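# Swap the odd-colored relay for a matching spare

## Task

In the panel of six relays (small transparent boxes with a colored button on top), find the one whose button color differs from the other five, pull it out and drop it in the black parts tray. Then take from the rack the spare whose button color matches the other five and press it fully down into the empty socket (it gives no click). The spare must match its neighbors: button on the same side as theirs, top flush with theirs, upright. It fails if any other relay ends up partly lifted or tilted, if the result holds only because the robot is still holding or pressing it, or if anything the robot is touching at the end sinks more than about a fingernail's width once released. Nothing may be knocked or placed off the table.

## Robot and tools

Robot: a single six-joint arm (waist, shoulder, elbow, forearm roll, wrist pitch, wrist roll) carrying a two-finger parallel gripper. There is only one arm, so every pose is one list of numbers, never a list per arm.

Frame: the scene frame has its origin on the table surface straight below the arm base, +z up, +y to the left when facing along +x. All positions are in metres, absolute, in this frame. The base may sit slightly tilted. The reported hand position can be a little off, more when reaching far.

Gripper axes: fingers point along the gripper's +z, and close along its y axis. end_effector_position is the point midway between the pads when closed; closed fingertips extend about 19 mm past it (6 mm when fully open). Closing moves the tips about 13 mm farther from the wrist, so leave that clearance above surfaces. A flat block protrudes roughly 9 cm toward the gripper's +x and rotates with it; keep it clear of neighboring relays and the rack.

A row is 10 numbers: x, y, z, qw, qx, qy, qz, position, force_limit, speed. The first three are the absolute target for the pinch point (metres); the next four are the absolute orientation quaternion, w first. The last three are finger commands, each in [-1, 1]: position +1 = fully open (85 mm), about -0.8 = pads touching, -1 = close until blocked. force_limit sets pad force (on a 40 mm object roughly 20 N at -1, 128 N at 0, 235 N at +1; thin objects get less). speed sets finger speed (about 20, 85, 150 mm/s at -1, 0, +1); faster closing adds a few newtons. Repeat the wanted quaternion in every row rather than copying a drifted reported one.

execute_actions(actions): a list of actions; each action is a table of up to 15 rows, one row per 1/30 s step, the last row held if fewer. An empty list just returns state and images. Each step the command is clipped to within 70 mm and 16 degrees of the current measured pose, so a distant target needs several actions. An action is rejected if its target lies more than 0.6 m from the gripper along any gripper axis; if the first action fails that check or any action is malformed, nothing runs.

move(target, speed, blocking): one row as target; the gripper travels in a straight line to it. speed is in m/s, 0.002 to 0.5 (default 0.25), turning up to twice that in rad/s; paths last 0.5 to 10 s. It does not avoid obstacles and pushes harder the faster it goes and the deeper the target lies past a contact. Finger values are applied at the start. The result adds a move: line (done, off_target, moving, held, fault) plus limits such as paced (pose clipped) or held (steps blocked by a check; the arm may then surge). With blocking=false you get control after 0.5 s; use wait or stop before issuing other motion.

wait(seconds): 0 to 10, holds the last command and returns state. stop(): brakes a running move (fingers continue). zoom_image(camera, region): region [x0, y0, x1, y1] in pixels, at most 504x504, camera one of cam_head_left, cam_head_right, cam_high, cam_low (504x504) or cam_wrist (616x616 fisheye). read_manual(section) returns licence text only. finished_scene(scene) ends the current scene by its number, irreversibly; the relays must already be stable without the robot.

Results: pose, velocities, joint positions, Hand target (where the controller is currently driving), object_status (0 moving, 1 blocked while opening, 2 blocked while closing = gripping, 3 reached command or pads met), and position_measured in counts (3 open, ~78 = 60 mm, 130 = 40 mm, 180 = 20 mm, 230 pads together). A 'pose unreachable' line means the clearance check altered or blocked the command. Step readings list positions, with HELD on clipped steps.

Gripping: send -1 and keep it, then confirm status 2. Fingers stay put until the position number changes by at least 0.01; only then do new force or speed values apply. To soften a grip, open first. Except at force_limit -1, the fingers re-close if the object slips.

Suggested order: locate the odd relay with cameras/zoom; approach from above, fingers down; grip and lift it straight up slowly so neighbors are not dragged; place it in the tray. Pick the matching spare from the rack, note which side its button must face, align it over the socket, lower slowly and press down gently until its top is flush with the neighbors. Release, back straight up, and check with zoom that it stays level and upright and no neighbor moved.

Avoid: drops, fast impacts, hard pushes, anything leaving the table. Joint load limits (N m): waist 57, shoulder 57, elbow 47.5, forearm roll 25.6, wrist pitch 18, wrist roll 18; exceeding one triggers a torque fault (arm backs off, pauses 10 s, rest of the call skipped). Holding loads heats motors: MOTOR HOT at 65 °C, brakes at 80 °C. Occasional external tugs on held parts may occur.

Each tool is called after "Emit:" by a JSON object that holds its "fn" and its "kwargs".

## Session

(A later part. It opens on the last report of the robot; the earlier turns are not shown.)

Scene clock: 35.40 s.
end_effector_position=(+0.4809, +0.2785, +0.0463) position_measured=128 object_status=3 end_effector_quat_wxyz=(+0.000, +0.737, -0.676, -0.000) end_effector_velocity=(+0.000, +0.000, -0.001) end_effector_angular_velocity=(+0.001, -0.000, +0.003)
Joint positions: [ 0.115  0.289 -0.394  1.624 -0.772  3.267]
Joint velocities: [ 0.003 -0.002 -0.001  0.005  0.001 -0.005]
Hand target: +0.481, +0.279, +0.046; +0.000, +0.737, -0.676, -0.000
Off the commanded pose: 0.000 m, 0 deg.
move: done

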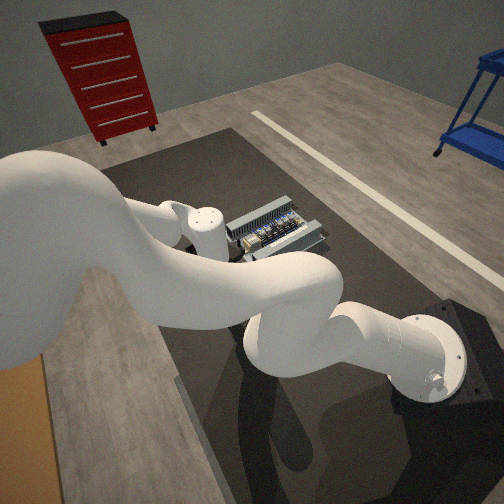

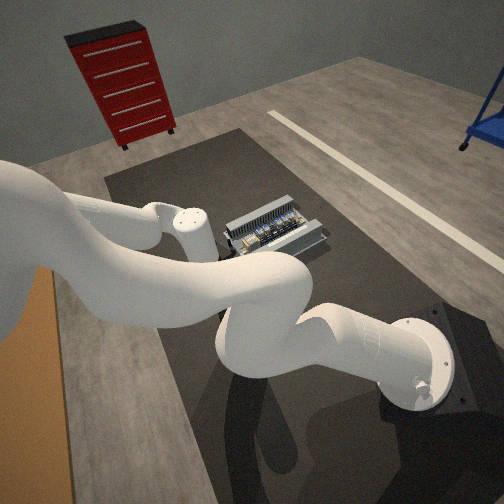

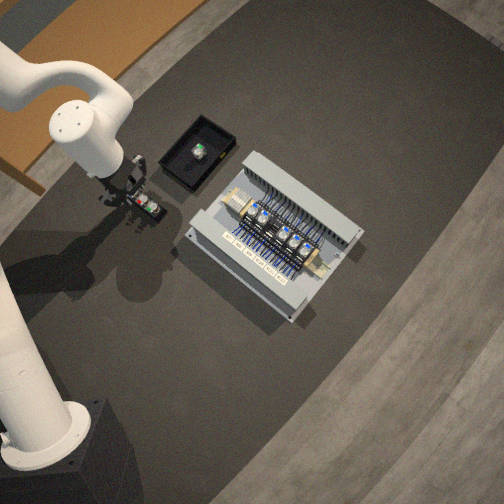

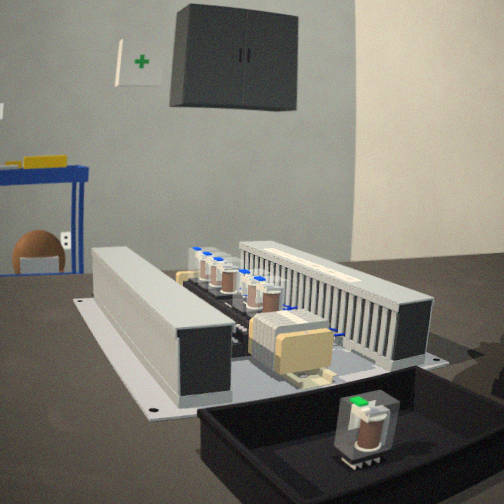

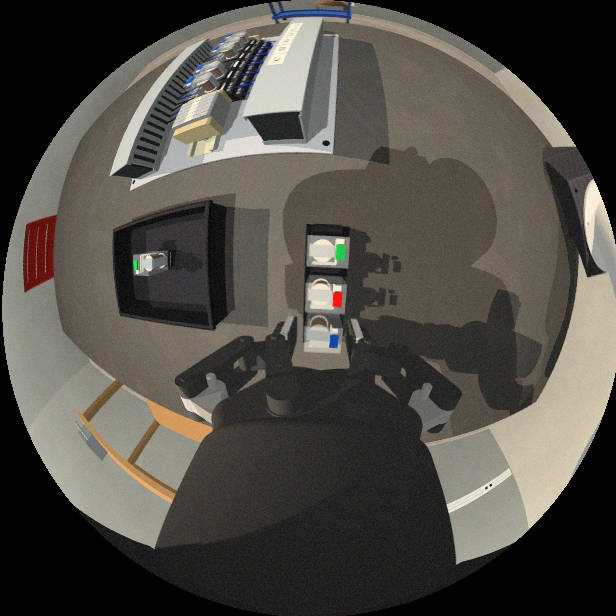

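Emit:
{"fn": "move", "kwargs": {"target": [0.4797,0.2785,0.0462,0,0.737,-0.676,0,-1,-0.1,-1]}}

Emit:
{"fn": "move", "kwargs": {"target": [0.4797,0.2785,0.14,0,0.737,-0.676,0,-1,-0.1,-1], "speed": 0.1}}

Emit:
{"fn": "move", "kwargs": {"target": [0.6297,-0.029,0.14,0,0.6884,0.7254,0,-1,-0.1,-1], "speed": 0.4}}

Emit:
{"fn": "move", "kwargs": {"target": [0.6297,-0.029,0.09,0,0.6884,0.7254,0,-1,-0.1,-1], "speed": 0.04}}

Emit:
{"fn": "zoom_image", "kwargs": {"camera": "cam_wrist", "region": [220,180,420,380]}}

Emit:
{"fn": "zoom_image", "kwargs": {"camera": "cam_low", "region": [150,190,310,350]}}

Scene clock: 41.13 s.
end_effector_position=(+0.4798, +0.2785, +0.0463) position_measured=165 object_status=0 end_effector_quat_wxyz=(-0.000, +0.737, -0.676, +0.000) end_effector_velocity=(+0.000, +0.000, -0.000) end_effector_angular_velocity=(-0.000, -0.001, -0.001)
Joint positions: [ 0.116  0.291 -0.391  1.626 -0.771  3.265]
Joint velocities: [ 0.    -0.    -0.     0.001  0.    -0.   ]
Hand target: +0.480, +0.278, +0.046; +0.000, +0.737, -0.676, -0.000
Off the commanded pose: 0.000 m, 0 deg.
move: done

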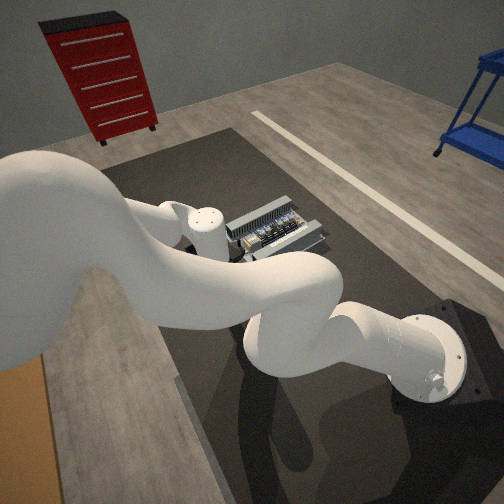

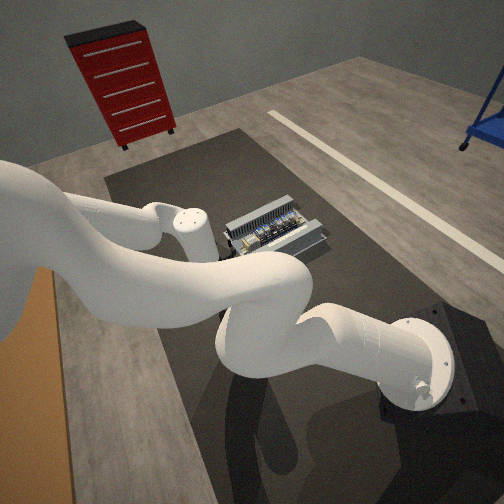

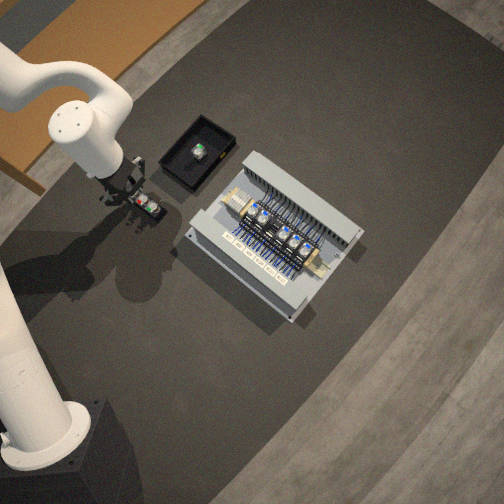

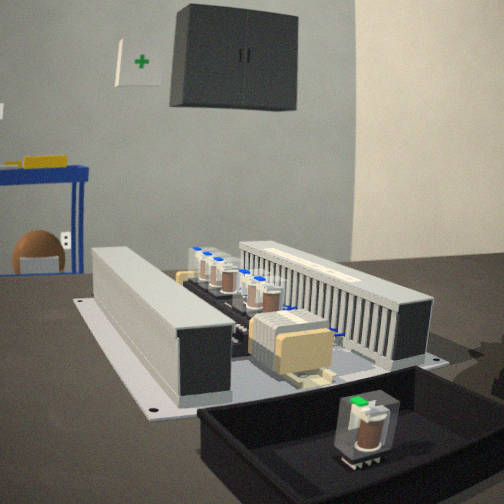

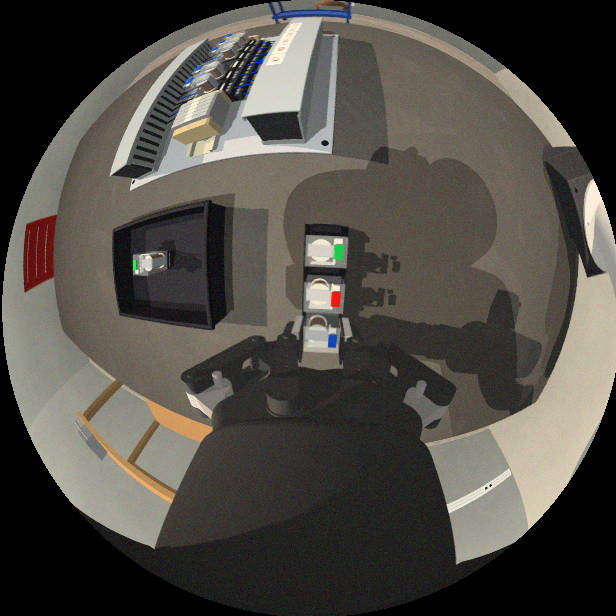

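Scene clock: 42.50 s.
end_effector_position=(+0.4795, +0.2785, +0.1399) position_measured=165 object_status=2 end_effector_quat_wxyz=(-0.000, +0.737, -0.676, +0.000) end_effector_velocity=(-0.000, +0.000, +0.001) end_effector_angular_velocity=(+0.001, +0.001, +0.000)
Joint positions: [-0.163  0.502 -0.381  1.282 -0.99   3.49 ]
Joint velocities: [-0.004  0.002 -0.001 -0.004 -0.005  0.002]
Hand target: +0.480, +0.279, +0.140; -0.000, +0.737, -0.676, +0.000
Off the commanded pose: 0.000 m, 0 deg.
move: done

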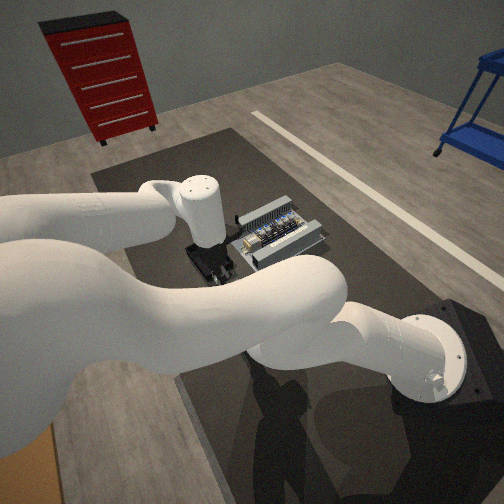

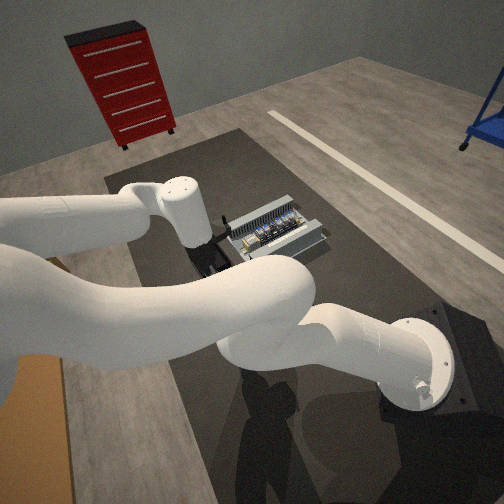

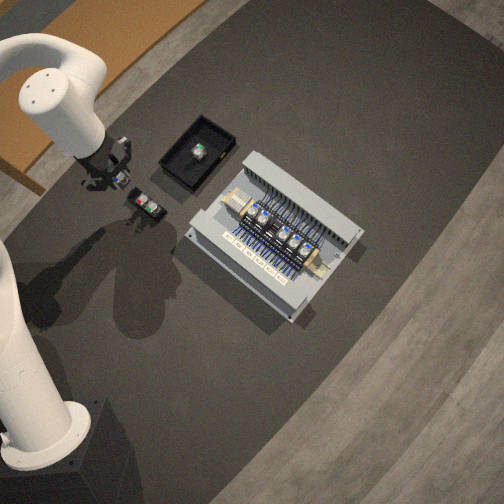

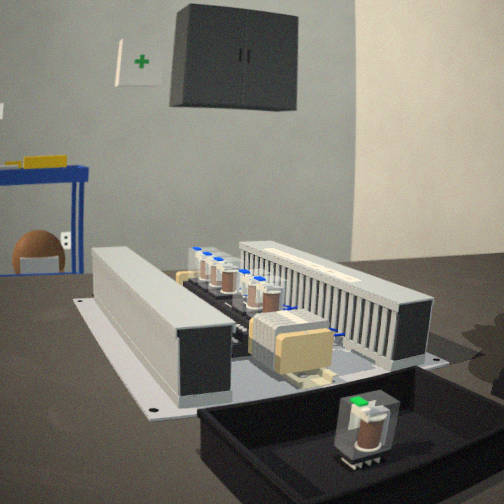

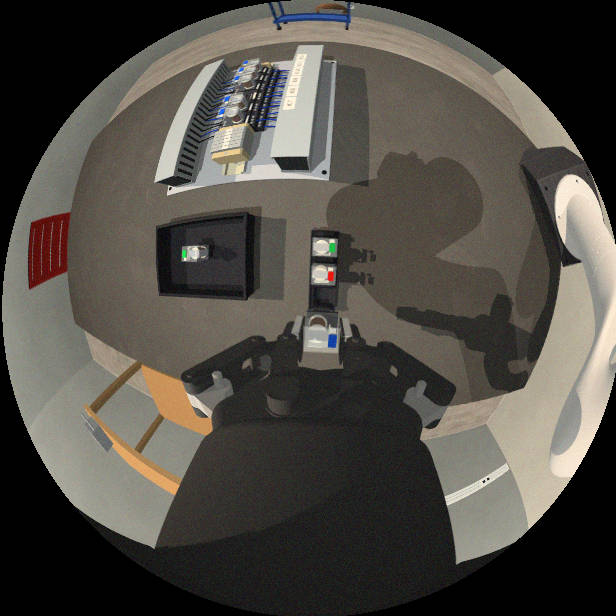

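Scene clock: 46.90 s.
end_effector_position=(+0.6302, -0.0295, +0.1403) position_measured=165 object_status=2 end_effector_quat_wxyz=(+0.000, +0.688, +0.725, -0.002) end_effector_velocity=(+0.000, -0.001, +0.000) end_effector_angular_velocity=(+0.000, -0.001, +0.006)
Joint positions: [-0.507 -0.488 -1.017  1.248 -1.099 -0.079]
Joint velocities: [-0.002 -0.002 -0.002  0.    -0.001 -0.008]
Hand target: +0.630, -0.030, +0.140; +0.000, +0.688, +0.726, -0.002
Off the commanded pose: 0.001 m, 0 deg.
move: done

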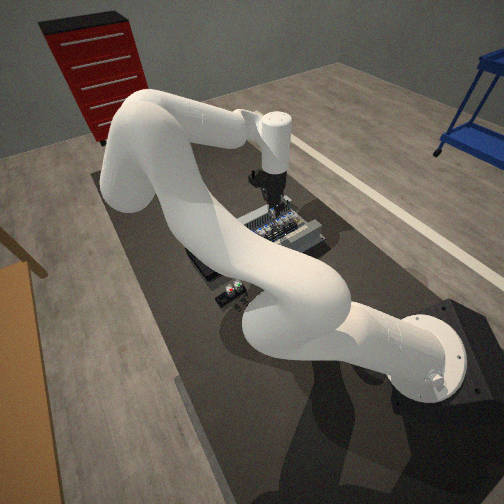

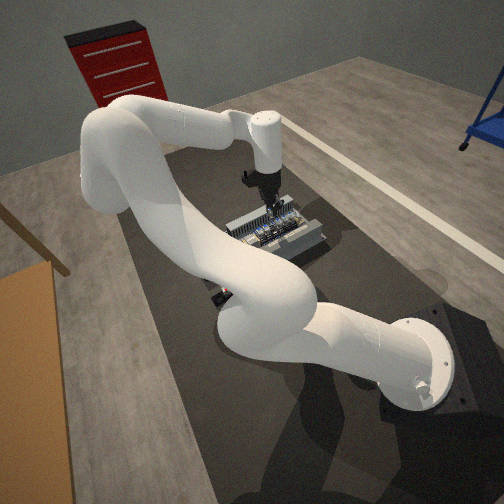

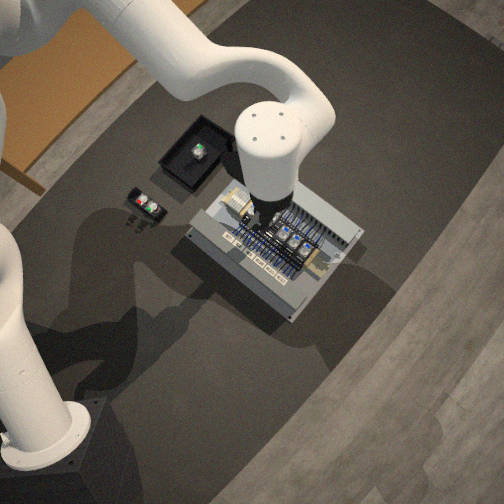

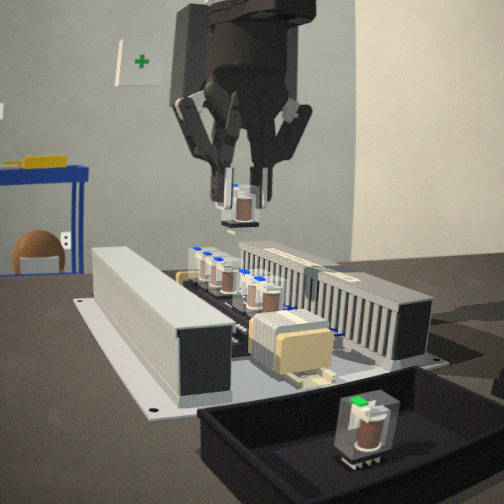

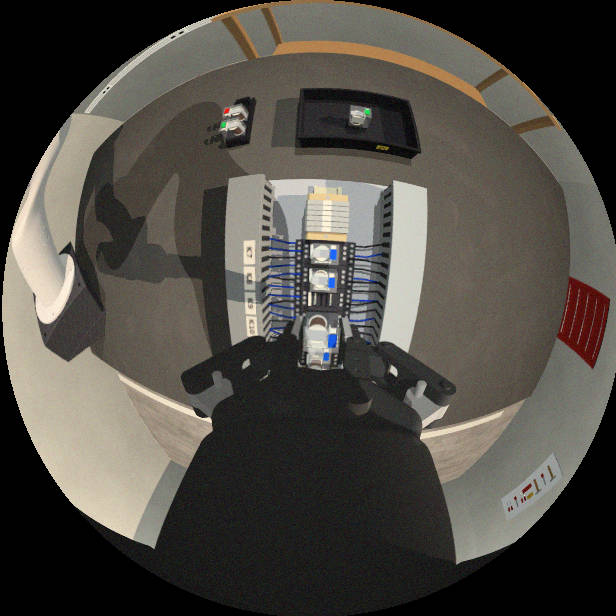

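Scene clock: 48.47 s.
end_effector_position=(+0.6298, -0.0290, +0.0901) position_measured=165 object_status=2 end_effector_quat_wxyz=(-0.000, +0.688, +0.725, +0.000) end_effector_velocity=(-0.000, +0.000, -0.001) end_effector_angular_velocity=(+0.002, -0.000, -0.000)
Joint positions: [-0.428 -0.537 -1.012  1.342 -1.05  -0.127]
Joint velocities: [ 0.001 -0.002 -0.     0.002 -0.001 -0.002]
Hand target: +0.630, -0.029, +0.090; -0.000, +0.688, +0.725, +0.000
Off the commanded pose: 0.000 m, 0 deg.
move: done

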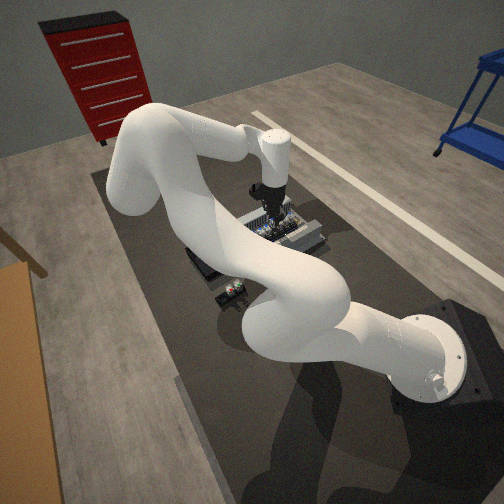

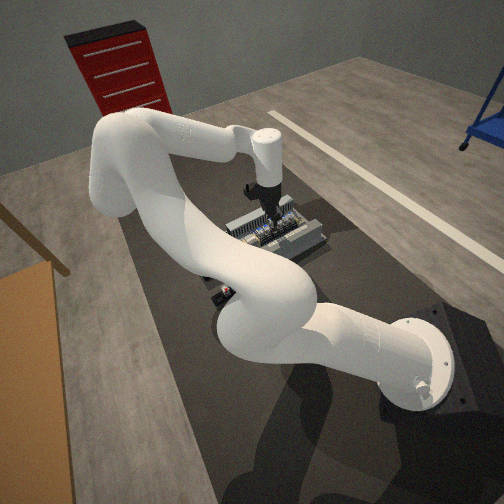

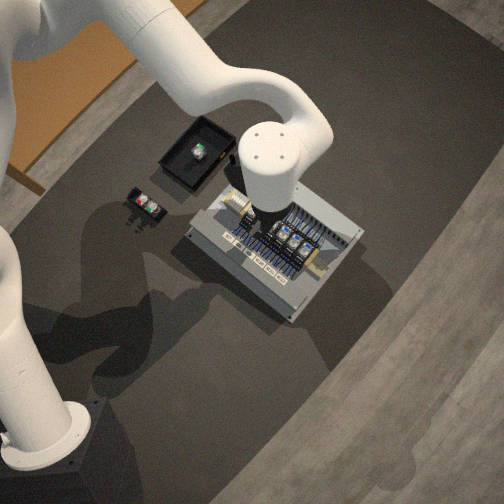

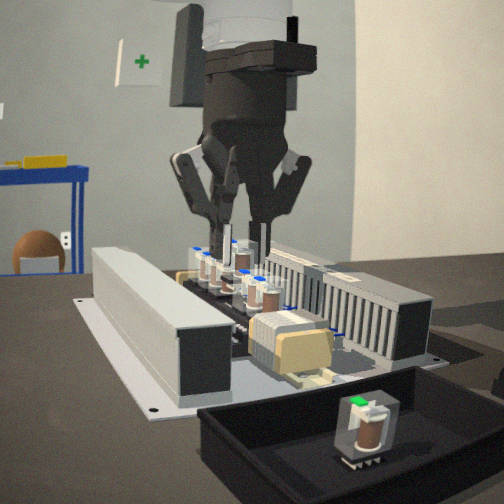

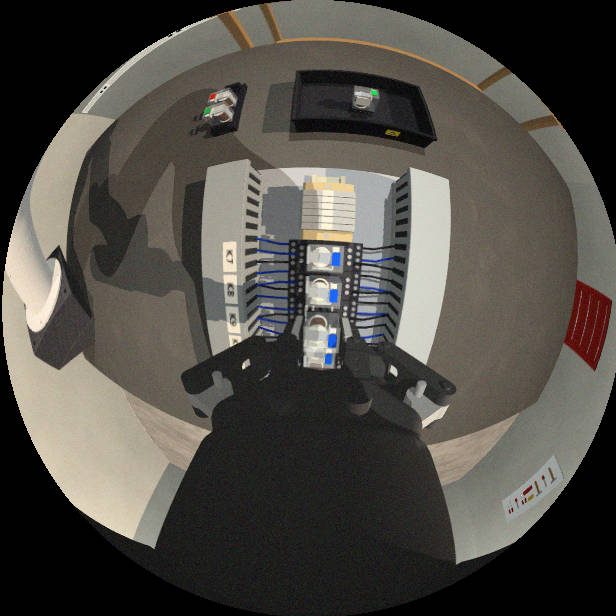

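Region (220, 180, 420, 380) of cam_wrist's 616x616 image, scaled by 2.520, with more detail than that image has.

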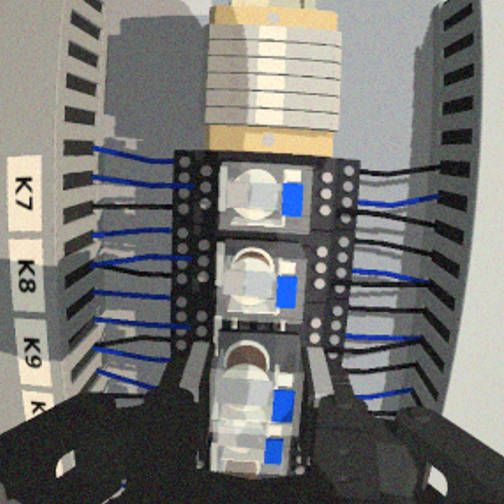

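Region (150, 190, 310, 350) of cam_low's 504x504 image, scaled by 3.150, with more detail than that image has.

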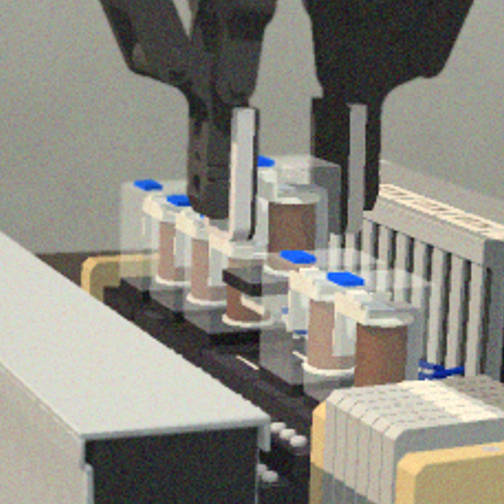

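Nearly matched; small corrections.

Emit:
{"fn": "move", "kwargs": {"target": [0.6294,-0.0294,0.08,0,0.6858,0.7278,0,-1,-0.1,-1], "speed": 0.02}}

Emit:
{"fn": "move", "kwargs": {"target": [0.6294,-0.0294,0.067,0,0.6858,0.7278,0,-1,-0.1,-1], "speed": 0.006}}

Emit:
{"fn": "zoom_image", "kwargs": {"camera": "cam_low", "region": [150,190,310,350]}}

Scene clock: 52.67 s.
end_effector_position=(+0.6294, -0.0294, +0.0801) position_measured=165 object_status=2 end_effector_quat_wxyz=(-0.000, +0.686, +0.728, +0.000) end_effector_velocity=(+0.000, -0.001, -0.000) end_effector_angular_velocity=(-0.001, -0.001, +0.001)
Joint positions: [-0.412 -0.548 -1.013  1.361 -1.041 -0.144]
Joint velocities: [ 0.    -0.001 -0.     0.001  0.002 -0.002]
Hand target: +0.629, -0.029, +0.080; -0.000, +0.686, +0.728, +0.000
Off the commanded pose: 0.000 m, 0 deg.
move: done

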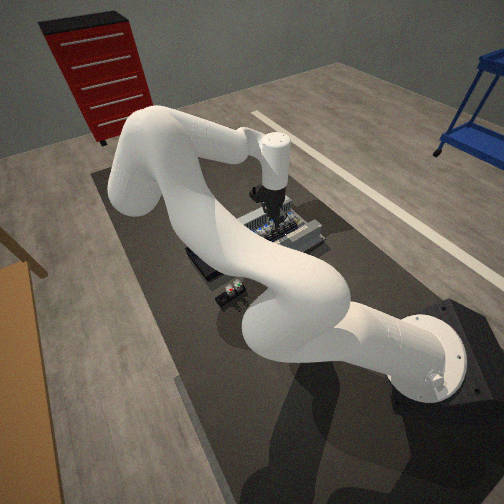

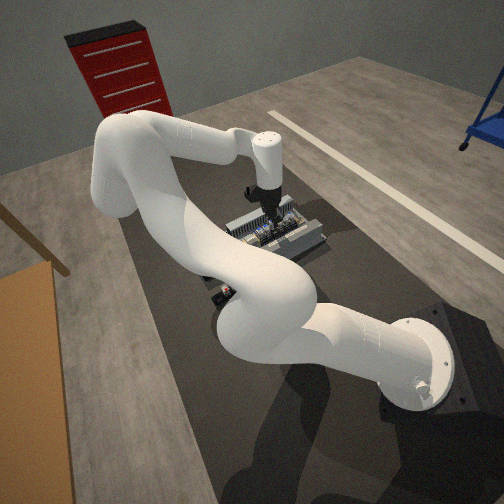

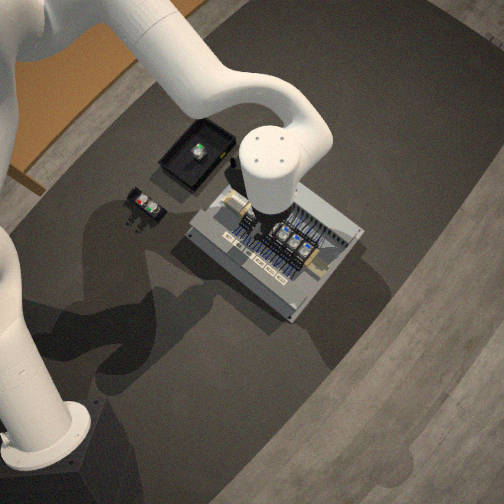

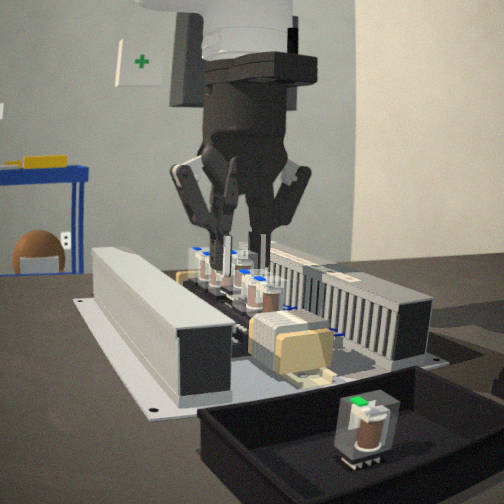

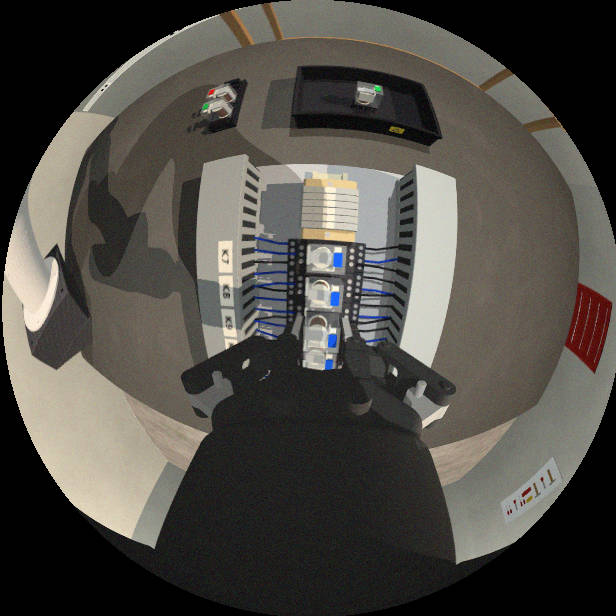

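Scene clock: 55.07 s.
end_effector_position=(+0.6296, -0.0296, +0.0677) position_measured=165 object_status=2 end_effector_quat_wxyz=(+0.000, +0.686, +0.728, +0.000) end_effector_velocity=(-0.000, -0.001, -0.000) end_effector_angular_velocity=(+0.001, -0.002, -0.004)
Joint positions: [-0.393 -0.563 -1.015  1.386 -1.03  -0.156]
Joint velocities: [-0.002 -0.003  0.     0.003 -0.002 -0.   ]
Hand target: +0.629, -0.029, +0.067; -0.000, +0.686, +0.728, +0.000
Off the commanded pose: 0.001 m, 0 deg.
move: done

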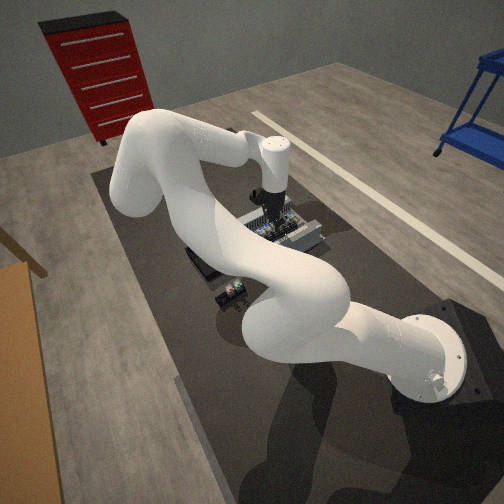

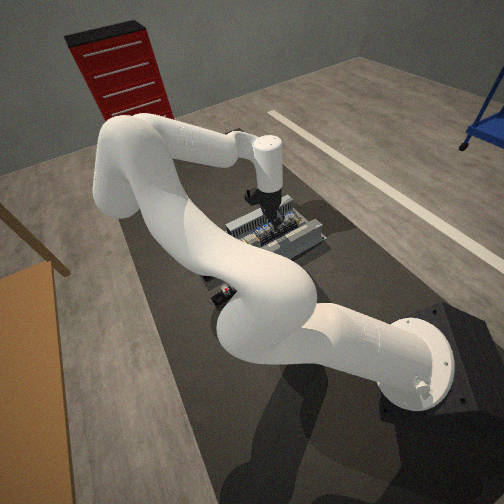

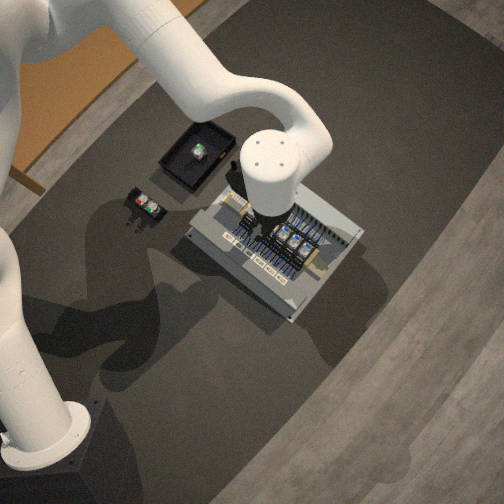

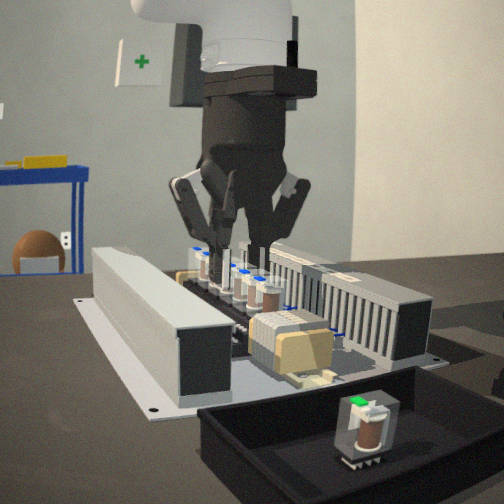

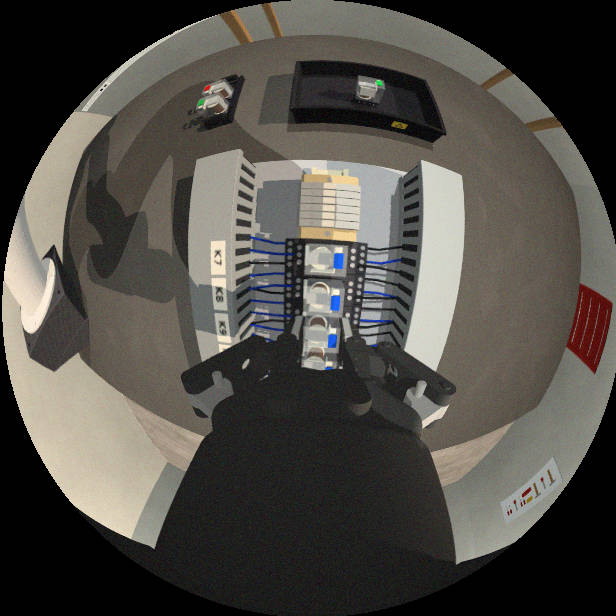

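Region (150, 190, 310, 350) of cam_low's 504x504 image, scaled by 3.150, with more detail than that image has.

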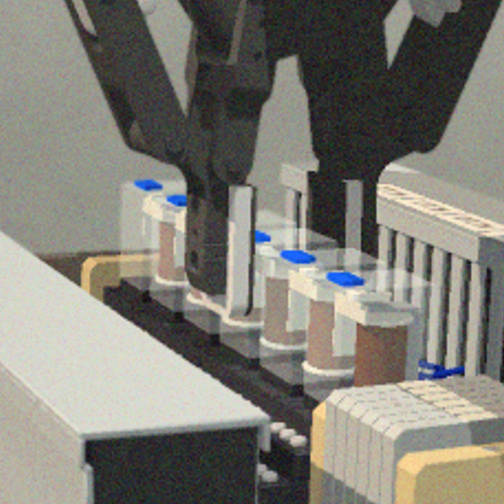

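Emit:
{"fn": "move", "kwargs": {"target": [0.6294,-0.0294,0.0675,0,0.6858,0.7278,0,0,-0.1,0]}}

Emit:
{"fn": "move", "kwargs": {"target": [0.6294,-0.0294,0.11,0,0.6858,0.7278,0,0,-0.1,0], "speed": 0.1}}

Emit:
{"fn": "zoom_image", "kwargs": {"camera": "cam_low", "region": [150,190,310,350]}}

Scene clock: 57.57 s.
end_effector_position=(+0.6294, -0.0294, +0.0675) position_measured=129 object_status=3 end_effector_quat_wxyz=(-0.000, +0.686, +0.728, -0.000) end_effector_velocity=(+0.000, +0.000, +0.000) end_effector_angular_velocity=(+0.000, +0.001, +0.001)
Joint positions: [-0.392 -0.562 -1.015  1.385 -1.03  -0.156]
Joint velocities: [ 0.     0.001 -0.    -0.001 -0.     0.   ]
Hand target: +0.629, -0.029, +0.067; -0.000, +0.686, +0.728, +0.000
Off the commanded pose: 0.000 m, 0 deg.
move: done

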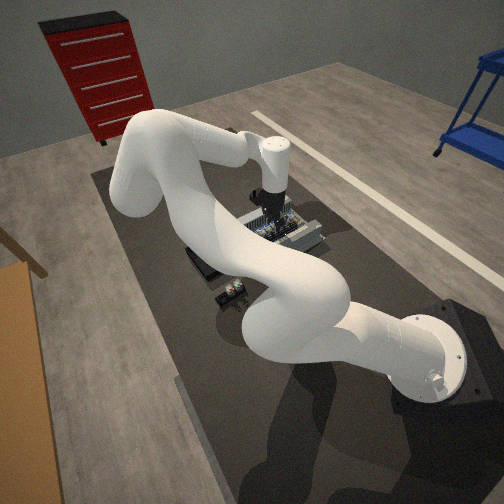

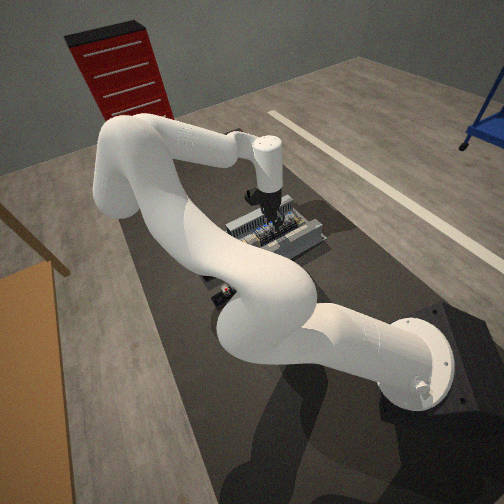

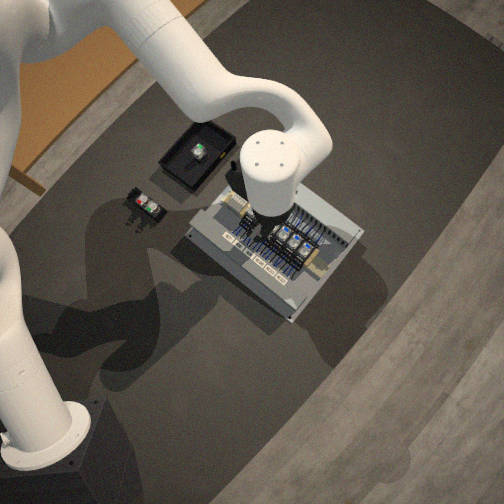

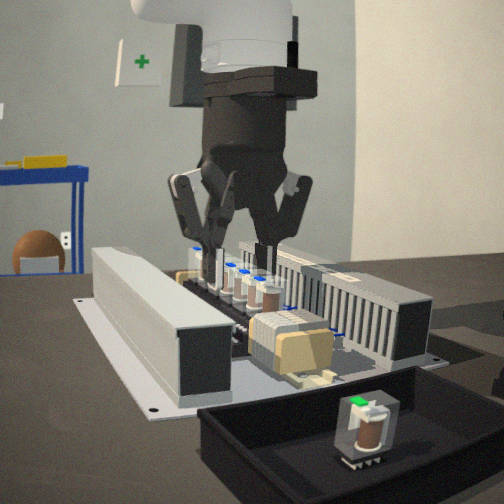

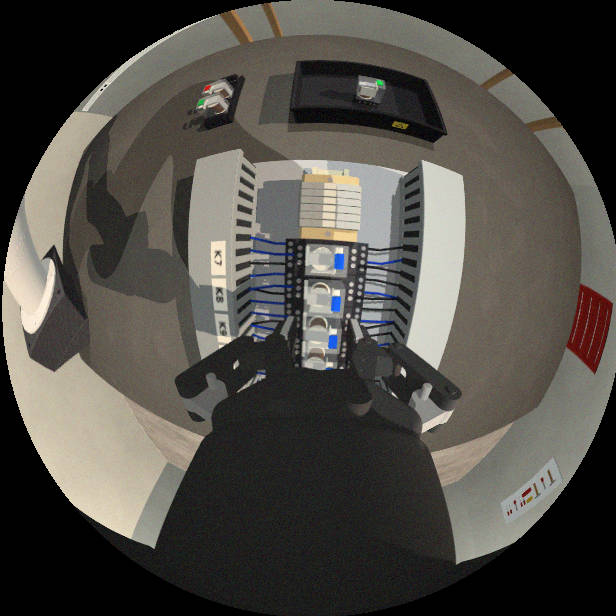

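Scene clock: 58.40 s.
end_effector_position=(+0.6292, -0.0294, +0.1098) position_measured=129 object_status=3 end_effector_quat_wxyz=(-0.000, +0.686, +0.728, -0.000) end_effector_velocity=(+0.000, +0.000, +0.001) end_effector_angular_velocity=(+0.001, +0.000, +0.001)
Joint positions: [-0.46  -0.517 -1.01   1.306 -1.069 -0.117]
Joint velocities: [-0.002  0.001 -0.001 -0.003 -0.002  0.001]
Hand target: +0.629, -0.029, +0.110; +0.000, +0.686, +0.728, -0.000
Off the commanded pose: 0.000 m, 0 deg.
move: done

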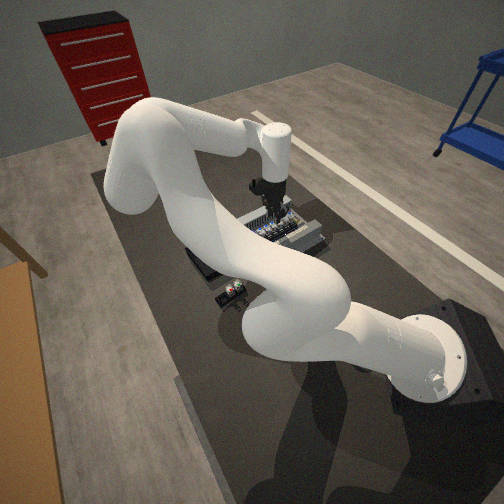

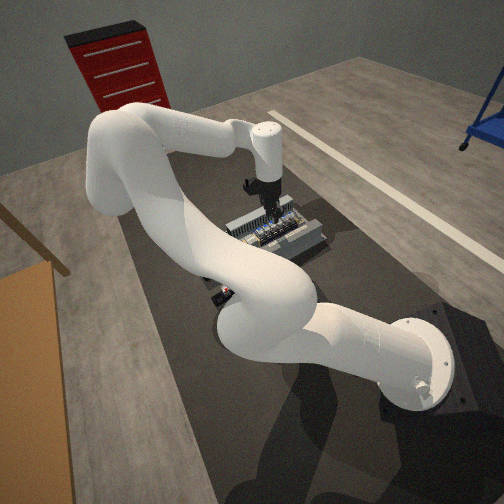

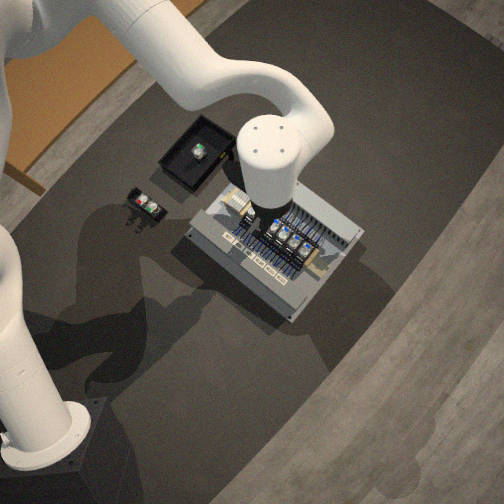

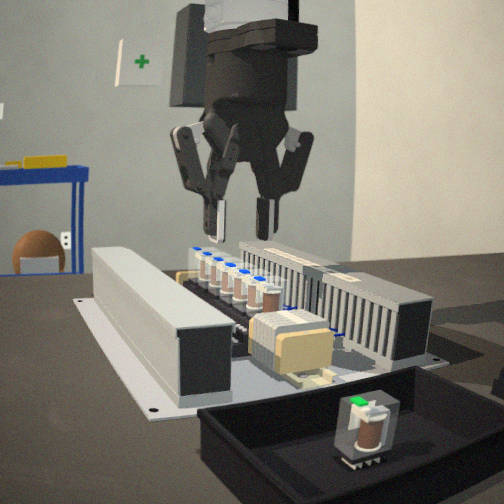

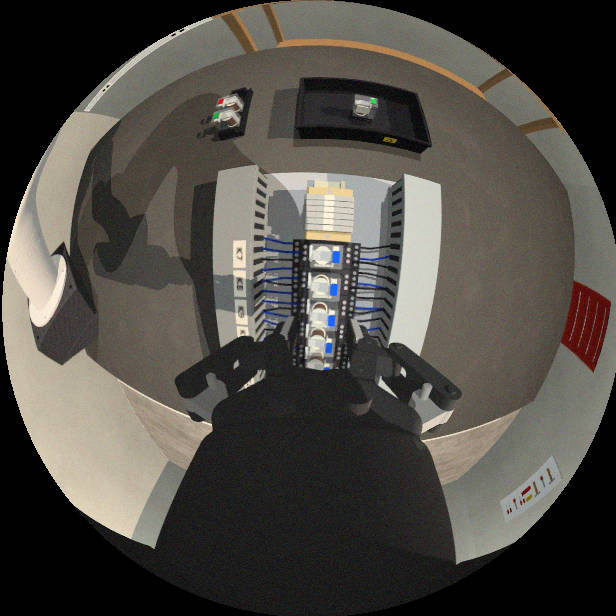

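Region (150, 190, 310, 350) of cam_low's 504x504 image, scaled by 3.150, with more detail than that image has.

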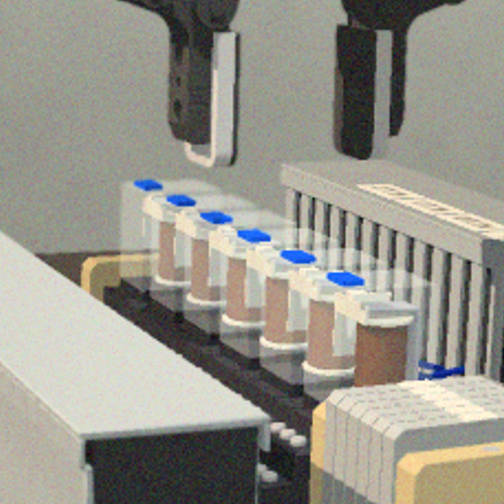

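Emit:
{"fn": "finished_scene", "kwargs": {"scene": 2}}

The scene is finished: the task was done.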